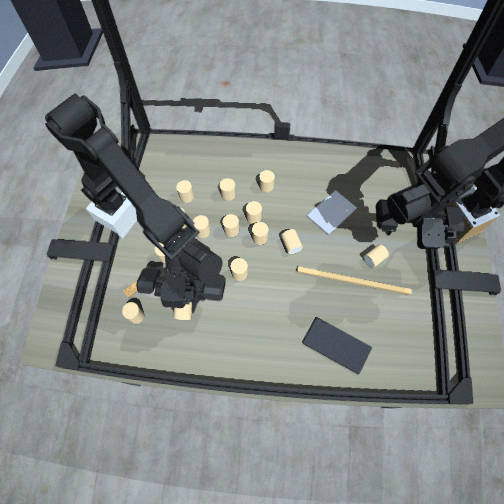

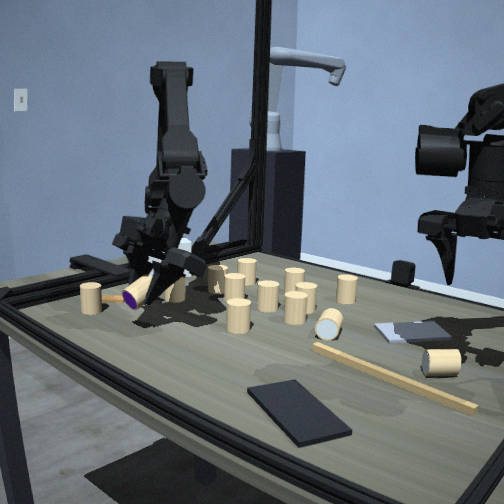

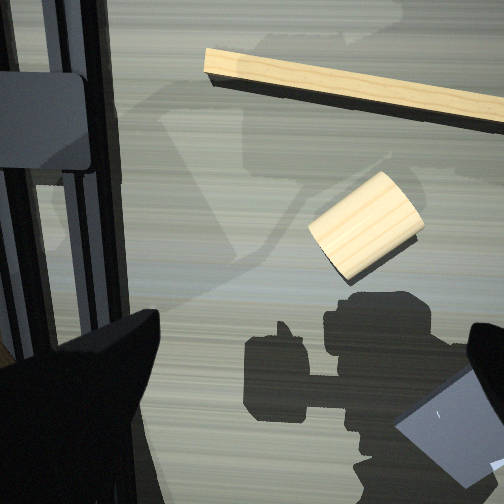

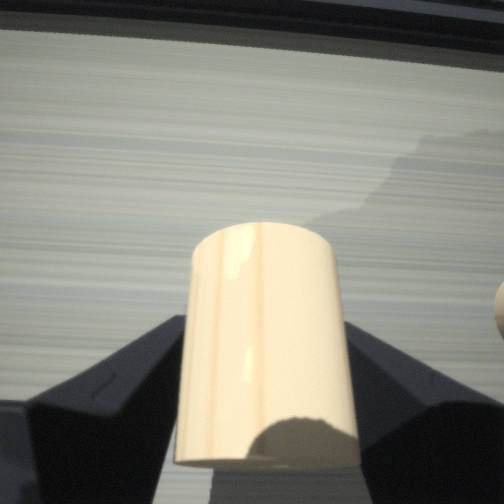

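Scene clock: 169.77 s of 17941.00 s.
left_arm: end_effector_position=(+0.0003, +0.2984, +0.2006) grip_measured=+1.000 end_effector_quat_wxyz=(+0.707, -0.001, +0.707, -0.001) end_effector_velocity=(-0.003, +0.001, +0.001) end_effector_angular_velocity=(-0.002, +0.008, +0.005) | right_arm: end_effector_position=(+0.0991, -0.1847, +0.0929) grip_measured=+0.023 end_effector_quat_wxyz=(+0.427, +0.002, +0.904, +0.006) end_effector_velocity=(-0.002, -0.001, +0.001) end_effector_angular_velocity=(+0.003, +0.020, +0.011)
Joint positions: left_arm=[ 0.044  1.585  1.065 -1.047  0.002 -1.048  0.088] | right_arm=[-0.378  2.251  1.419 -1.272 -0.457  0.624  0.04 ]
Joint velocities: left_arm=[-0.002 -0.007 -0.002 -0.007  0.007 -0.007 -0.   ] | right_arm=[-0.002  0.007  0.007 -0.022 -0.007 -0.022  0.   ]
Joint torques (N m, as the arm reports them, + toward a larger angle): left_arm=[-0.18 -6.75  4.75  0.29 -0.15  0.02] | right_arm=[-0.33 -8.93  4.93 -0.92 -0.38 -0.21]
Heat: left arm: hottest shoulder 32 °C (+0.0 °C/min); right arm: hottest shoulder 41 °C (+2.0 °C/min).
Hand target (left_arm): +0.000, +0.300, +0.200; +0.707, -0.000, +0.707, +0.000
Hand target (right_arm): +0.100, -0.185, +0.091; +0.422, +0.002, +0.906, +0.005
Off the commanded pose (left_arm): 0.002 m, 0 deg.
Off the commanded pose (right_arm): 0.003 m, 1 deg.
Kept back: nothing.
move: done
camera_calibration (this result's frames):
cam_left_wrist: T_world_to_cam=[[-0.000397999, -0.999568, -0.0293824, 0.316772], [-0.95598, -0.0082414, 0.293316, -0.023266], [-0.293431, 0.0282057, -0.955564, 0.25629], [0, 0, 0, 1]] pos_world=[0.0530877, 0.309215, 0.261033]
cam_right_wrist: T_world_to_cam=[[0.0656289, -0.997518, -0.0255247, -0.182076], [-0.53953, -0.0569919, 0.840035, -0.00204821], [-0.839404, -0.0413592, -0.541931, 0.205783], [0, 0, 0, 1]] pos_world=[0.183579, -0.173229, 0.108593]

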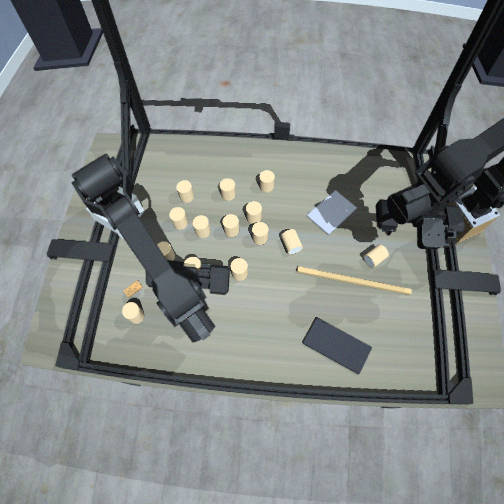

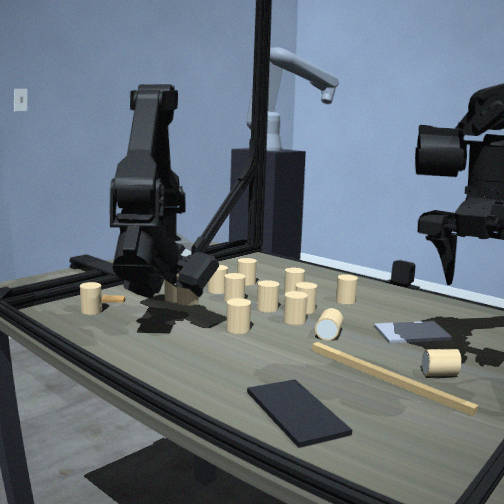

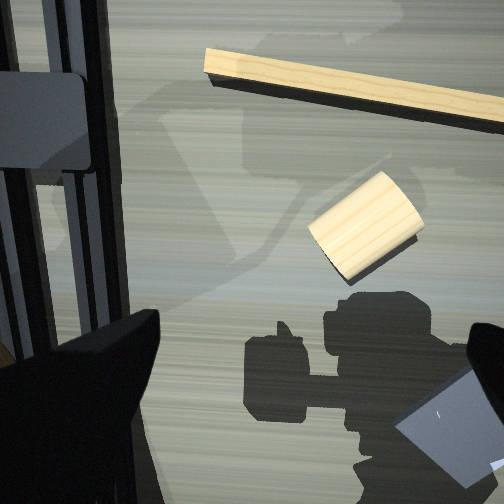

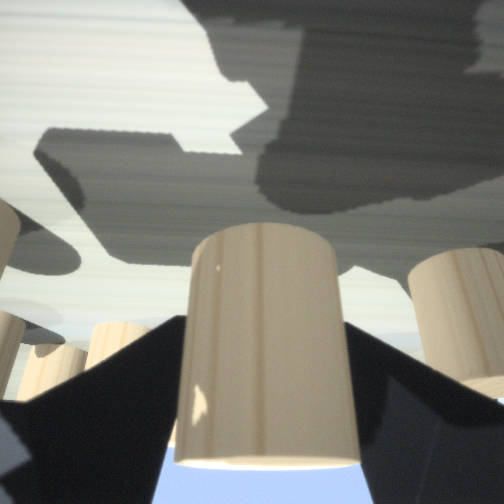

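Scene clock: 170.53 s of 17941.00 s.
left_arm: end_effector_position=(+0.0003, +0.2984, +0.2007) grip_measured=+1.000 end_effector_quat_wxyz=(+0.707, -0.001, +0.707, -0.001) end_effector_velocity=(-0.003, +0.001, +0.000) end_effector_angular_velocity=(+0.003, +0.010, +0.005) | right_arm: end_effector_position=(+0.1012, -0.1829, +0.0648) grip_measured=+0.022 end_effector_quat_wxyz=(+0.427, +0.002, +0.904, +0.005) end_effector_velocity=(-0.001, -0.004, +0.000) end_effector_angular_velocity=(-0.018, +0.005, -0.004)
Joint positions: left_arm=[ 0.044  1.585  1.065 -1.047  0.002 -1.048  0.088] | right_arm=[-0.378  2.323  1.414 -1.196 -0.457  0.624  0.04 ]
Joint velocities: left_arm=[-0.002 -0.002 -0.002 -0.007  0.007 -0.007 -0.   ] | right_arm=[-0.002 -0.002 -0.007 -0.007  0.007  0.007 -0.   ]
Joint torques (N m, as the arm reports them, + toward a larger angle): left_arm=[-0.1  -6.91  4.83  0.28 -0.12  0.06] | right_arm=[-0.23 -8.6   2.89 -0.19 -0.22  0.  ]
Heat: left arm: hottest shoulder 32 °C (+0.0 °C/min); right arm: hottest shoulder 41 °C (+2.0 °C/min).
Hand target (left_arm): +0.000, +0.300, +0.200; +0.707, -0.000, +0.707, -0.000
Hand target (right_arm): +0.100, -0.185, +0.058; +0.423, +0.000, +0.906, -0.000
Off the commanded pose (left_arm): 0.002 m, 0 deg.
Off the commanded pose (right_arm): 0.007 m, 1 deg.
Kept back: nothing.
move: done
camera_calibration (this result's frames):
cam_left_wrist: T_world_to_cam=[[-0.000392432, -0.999578, -0.0290521, 0.316704], [-0.956036, -0.00814449, 0.293136, -0.0232823], [-0.293249, 0.0278899, -0.955629, 0.256489], [0, 0, 0, 1]] pos_world=[0.0530807, 0.309227, 0.261134]
cam_right_wrist: T_world_to_cam=[[0.0652343, -0.997556, -0.0250388, -0.181098], [-0.539086, -0.0563463, 0.840364, 0.0228578], [-0.839721, -0.0413225, -0.541444, 0.192405], [0, 0, 0, 1]] pos_world=[0.185703, -0.171417, 0.0804331]

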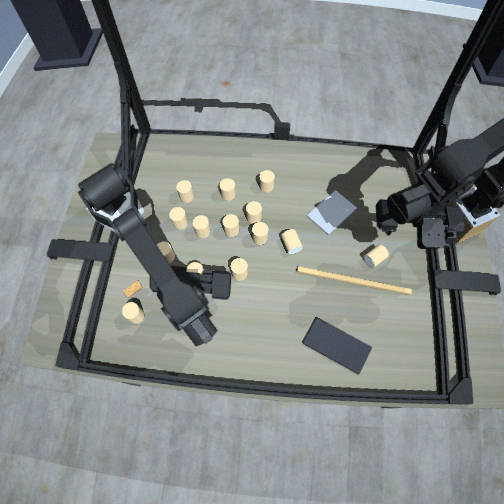

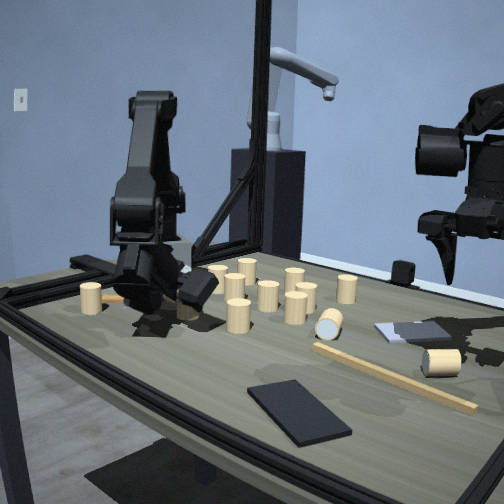

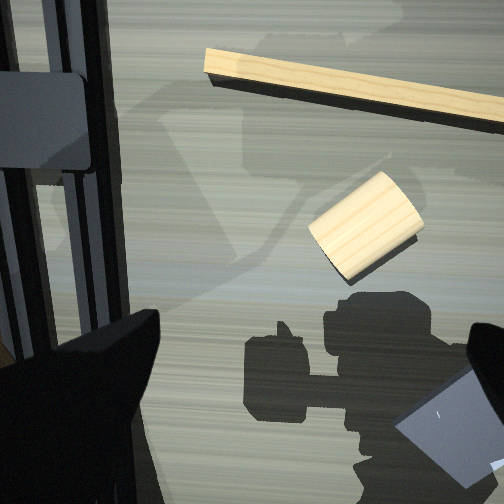

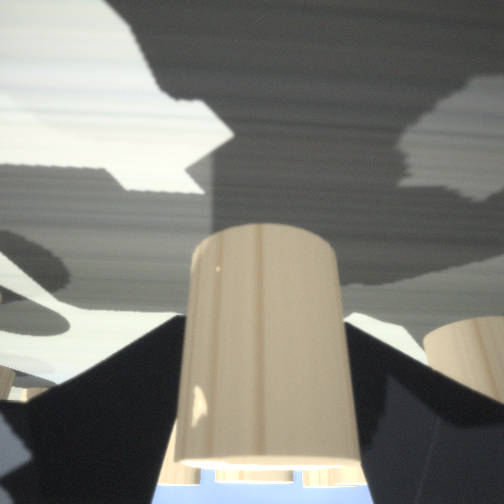

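Scene clock: 171.27 s of 17941.00 s.
left_arm: end_effector_position=(+0.0003, +0.2984, +0.2007) grip_measured=+1.000 end_effector_quat_wxyz=(+0.707, -0.001, +0.707, -0.001) end_effector_velocity=(+0.002, -0.002, -0.000) end_effector_angular_velocity=(-0.003, -0.010, +0.005) | right_arm: end_effector_position=(+0.1015, -0.1826, +0.0628) grip_measured=+0.698 end_effector_quat_wxyz=(+0.428, +0.002, +0.904, +0.006) end_effector_velocity=(-0.001, -0.001, +0.002) end_effector_angular_velocity=(+0.014, +0.009, +0.011)
Joint positions: left_arm=[ 0.044  1.585  1.065 -1.047  0.002 -1.048  0.088] | right_arm=[-0.378  2.328  1.414 -1.189 -0.457  0.624  0.073]
Joint velocities: left_arm=[-0.002  0.002  0.002  0.007 -0.007 -0.007 -0.   ] | right_arm=[-0.002 -0.002 -0.002 -0.007 -0.007 -0.022  0.   ]
Joint torques (N m, as the arm reports them, + toward a larger angle): left_arm=[ 0.12 -6.61  5.07  0.28 -0.1   0.05] | right_arm=[-0.18 -9.01  3.09 -0.53 -0.21  0.  ]
Heat: left arm: hottest shoulder 32 °C (+0.0 °C/min); right arm: hottest shoulder 41 °C (+2.0 °C/min).
Hand target (left_arm): +0.000, +0.300, +0.200; +0.707, -0.000, +0.707, +0.000
Hand target (right_arm): +0.100, -0.185, +0.058; +0.423, -0.000, +0.906, +0.000
Off the commanded pose (left_arm): 0.002 m, 0 deg.
Off the commanded pose (right_arm): 0.006 m, 1 deg.
Kept back: nothing.
move: done
camera_calibration (this result's frames):
cam_left_wrist: T_world_to_cam=[[-0.000392432, -0.999578, -0.0290521, 0.316704], [-0.956036, -0.00814449, 0.293136, -0.0232823], [-0.293249, 0.0278899, -0.955629, 0.256489], [0, 0, 0, 1]] pos_world=[0.0530807, 0.309227, 0.261134]
cam_right_wrist: T_world_to_cam=[[0.0652626, -0.997529, -0.0260106, -0.180805], [-0.540018, -0.0572256, 0.839706, 0.0247325], [-0.839119, -0.0407552, -0.542419, 0.19169], [0, 0, 0, 1]] pos_world=[0.186007, -0.17113, 0.0785056]

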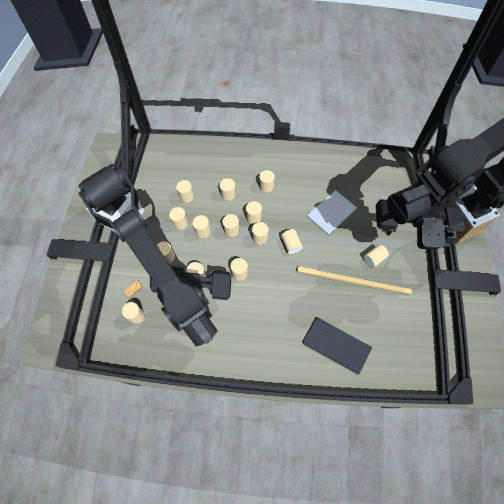

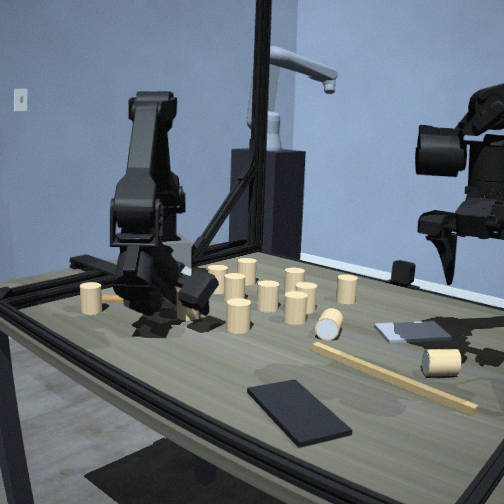

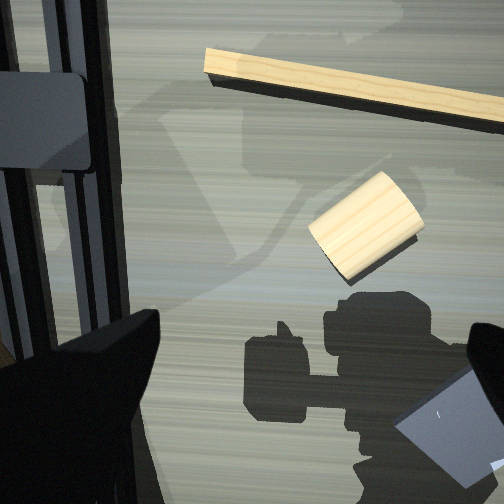

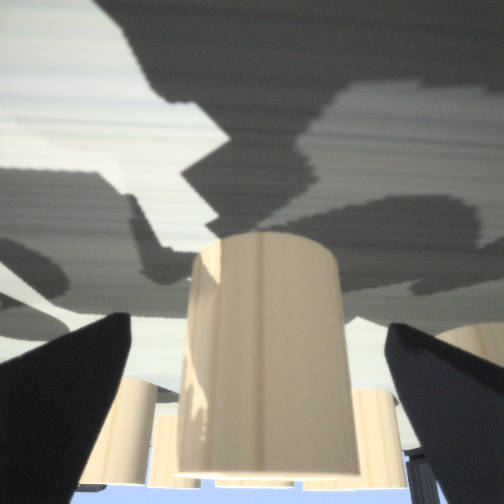

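Scene clock: 172.17 s of 17941.00 s.
left_arm: end_effector_position=(+0.0003, +0.2984, +0.2007) grip_measured=+1.000 end_effector_quat_wxyz=(+0.707, -0.001, +0.707, -0.001) end_effector_velocity=(+0.001, +0.002, +0.001) end_effector_angular_velocity=(+0.006, -0.005, +0.024) | right_arm: end_effector_position=(+0.0983, -0.1856, +0.1353) grip_measured=+0.700 end_effector_quat_wxyz=(+0.418, -0.002, +0.909, -0.004) end_effector_velocity=(-0.000, -0.005, +0.002) end_effector_angular_velocity=(-0.020, -0.000, +0.015)
Joint positions: left_arm=[ 0.044  1.585  1.065 -1.047  0.002 -1.048  0.088] | right_arm=[-0.378  2.188  1.491 -1.436 -0.457  0.624  0.073]
Joint velocities: left_arm=[ 0.002 -0.002  0.002 -0.007 -0.007 -0.022 -0.   ] | right_arm=[-0.002 -0.002  0.002 -0.022  0.022 -0.007 -0.   ]
Joint torques (N m, as the arm reports them, + toward a larger angle): left_arm=[ 0.21 -6.6   4.85  0.31 -0.08  0.03] | right_arm=[ -0.18 -11.97   5.2   -0.95  -0.22   0.  ]
Heat: left arm: hottest shoulder 32 °C (+0.0 °C/min); right arm: hottest shoulder 41 °C (+2.0 °C/min).
Hand target (left_arm): +0.000, +0.300, +0.200; +0.707, -0.000, +0.707, +0.000
Hand target (right_arm): +0.100, -0.185, +0.140; +0.423, +0.000, +0.906, -0.000
Off the commanded pose (left_arm): 0.002 m, 0 deg.
Off the commanded pose (right_arm): 0.005 m, 1 deg.
Kept back: nothing.
move: done
camera_calibration (this result's frames):
cam_left_wrist: T_world_to_cam=[[-0.000392432, -0.999578, -0.0290521, 0.316704], [-0.956036, -0.00814449, 0.293136, -0.0232823], [-0.293249, 0.0278899, -0.955629, 0.256489], [0, 0, 0, 1]] pos_world=[0.0530807, 0.309227, 0.261134]
cam_right_wrist: T_world_to_cam=[[0.0649028, -0.997868, -0.00680885, -0.18433], [-0.521467, -0.0397328, 0.852346, -0.038356], [-0.8508, -0.0517691, -0.522934, 0.224711], [0, 0, 0, 1]] pos_world=[0.183146, -0.173828, 0.148946]

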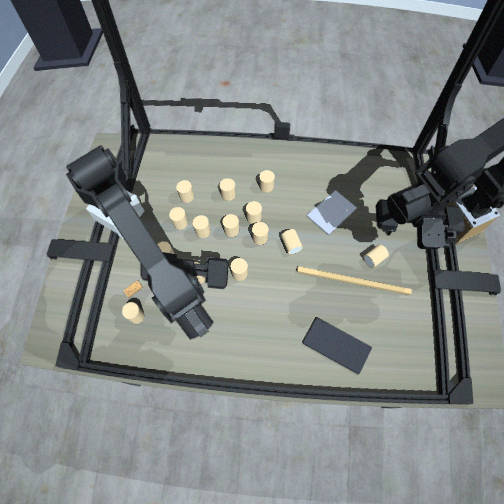

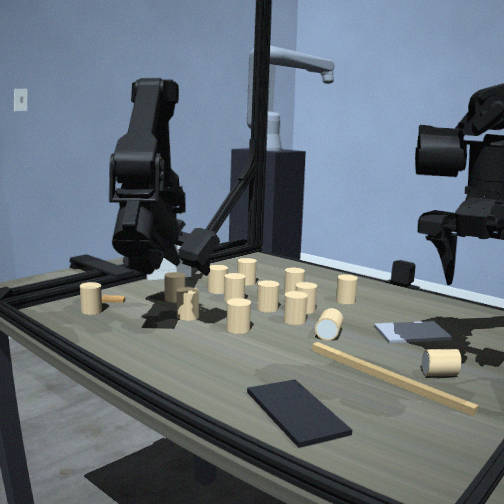

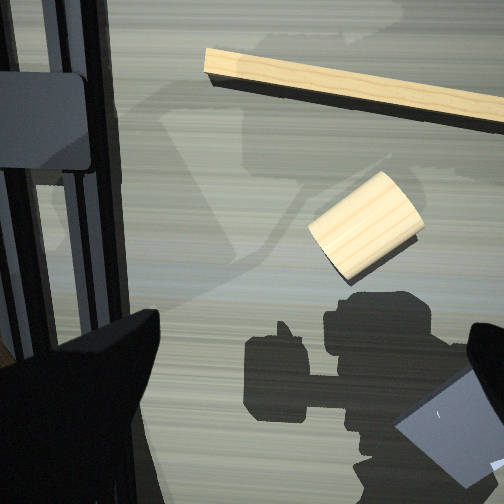

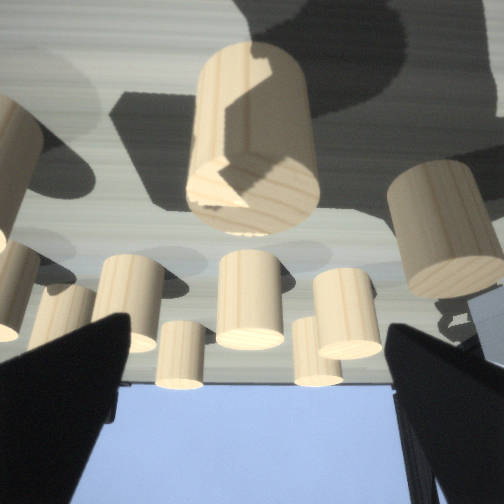

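Scene clock: 173.53 s of 17941.00 s.
left_arm: end_effector_position=(+0.0003, +0.2984, +0.2007) grip_measured=+1.000 end_effector_quat_wxyz=(+0.707, -0.001, +0.707, -0.001) end_effector_velocity=(+0.001, -0.001, +0.000) end_effector_angular_velocity=(-0.003, -0.010, +0.005) | right_arm: end_effector_position=(-0.0233, -0.0372, +0.1283) grip_measured=+0.600 end_effector_quat_wxyz=(+0.427, +0.001, +0.904, +0.004) end_effector_velocity=(-0.002, -0.000, +0.003) end_effector_angular_velocity=(-0.004, +0.011, +0.006)
Joint positions: left_arm=[ 0.044  1.585  1.065 -1.047  0.002 -1.048  0.088] | right_arm=[ 0.096  2.322  1.735 -1.246 -0.643  1.138  0.068]
Joint velocities: left_arm=[-0.002 -0.002 -0.002  0.007 -0.007 -0.007 -0.   ] | right_arm=[ 0.002  0.002  0.012 -0.022 -0.007 -0.007 -0.   ]
Joint torques (N m, as the arm reports them, + toward a larger angle): left_arm=[-0.05 -6.62  4.97  0.25 -0.12  0.05] | right_arm=[  0.28 -10.2    6.17  -0.24  -0.46   0.17]
Heat: left arm: hottest shoulder 32 °C (+0.0 °C/min); right arm: hottest shoulder 41 °C (+2.0 °C/min).
Hand target (left_arm): +0.000, +0.300, +0.200; +0.707, -0.000, +0.707, +0.000
Hand target (right_arm): -0.024, -0.035, +0.124; +0.425, -0.000, +0.905, -0.001
Off the commanded pose (left_arm): 0.002 m, 0 deg.
Off the commanded pose (right_arm): 0.004 m, 1 deg.
Kept back: nothing.
move: done
camera_calibration (this result's frames):
cam_left_wrist: T_world_to_cam=[[-0.000392432, -0.999578, -0.0290521, 0.316704], [-0.956036, -0.00814449, 0.293136, -0.0232823], [-0.293249, 0.0278899, -0.955629, 0.256489], [0, 0, 0, 1]] pos_world=[0.0530807, 0.309227, 0.261134]
cam_right_wrist: T_world_to_cam=[[0.0660946, -0.997585, -0.0213401, -0.026449], [-0.539499, -0.0537191, 0.840271, -0.0892526], [-0.839388, -0.0440245, -0.541746, 0.128219], [0, 0, 0, 1]] pos_world=[0.0612222, -0.0255349, 0.143894]

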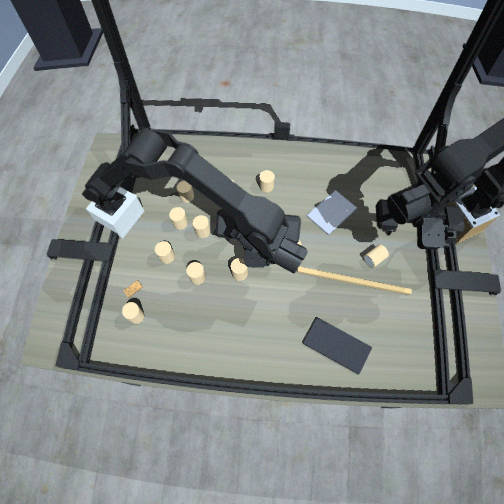

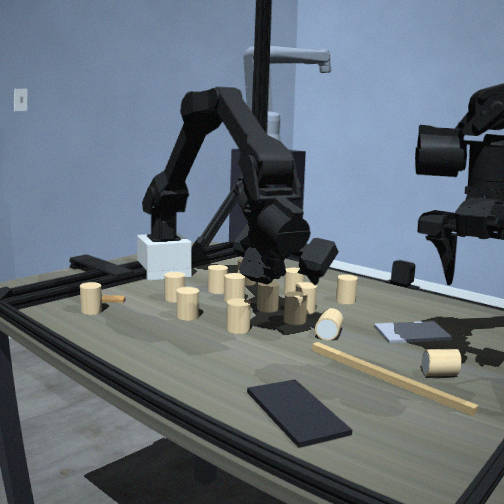

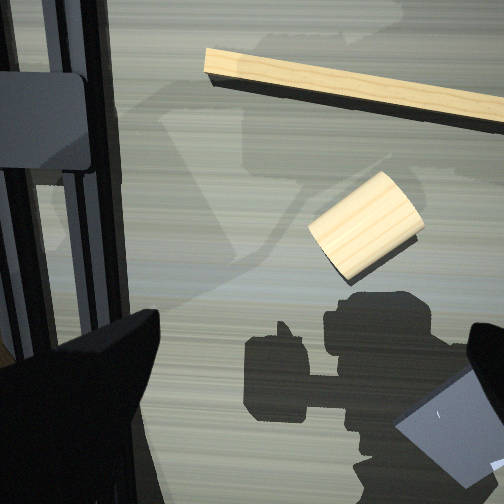

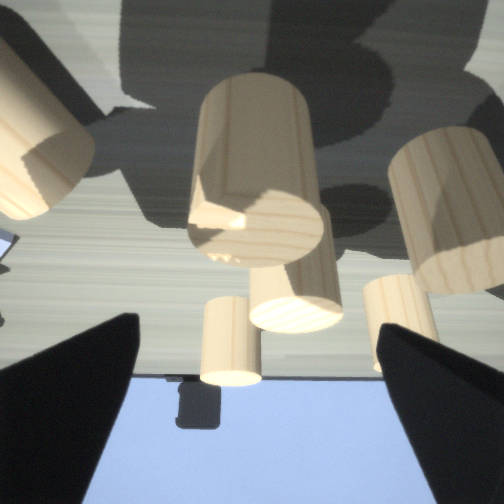

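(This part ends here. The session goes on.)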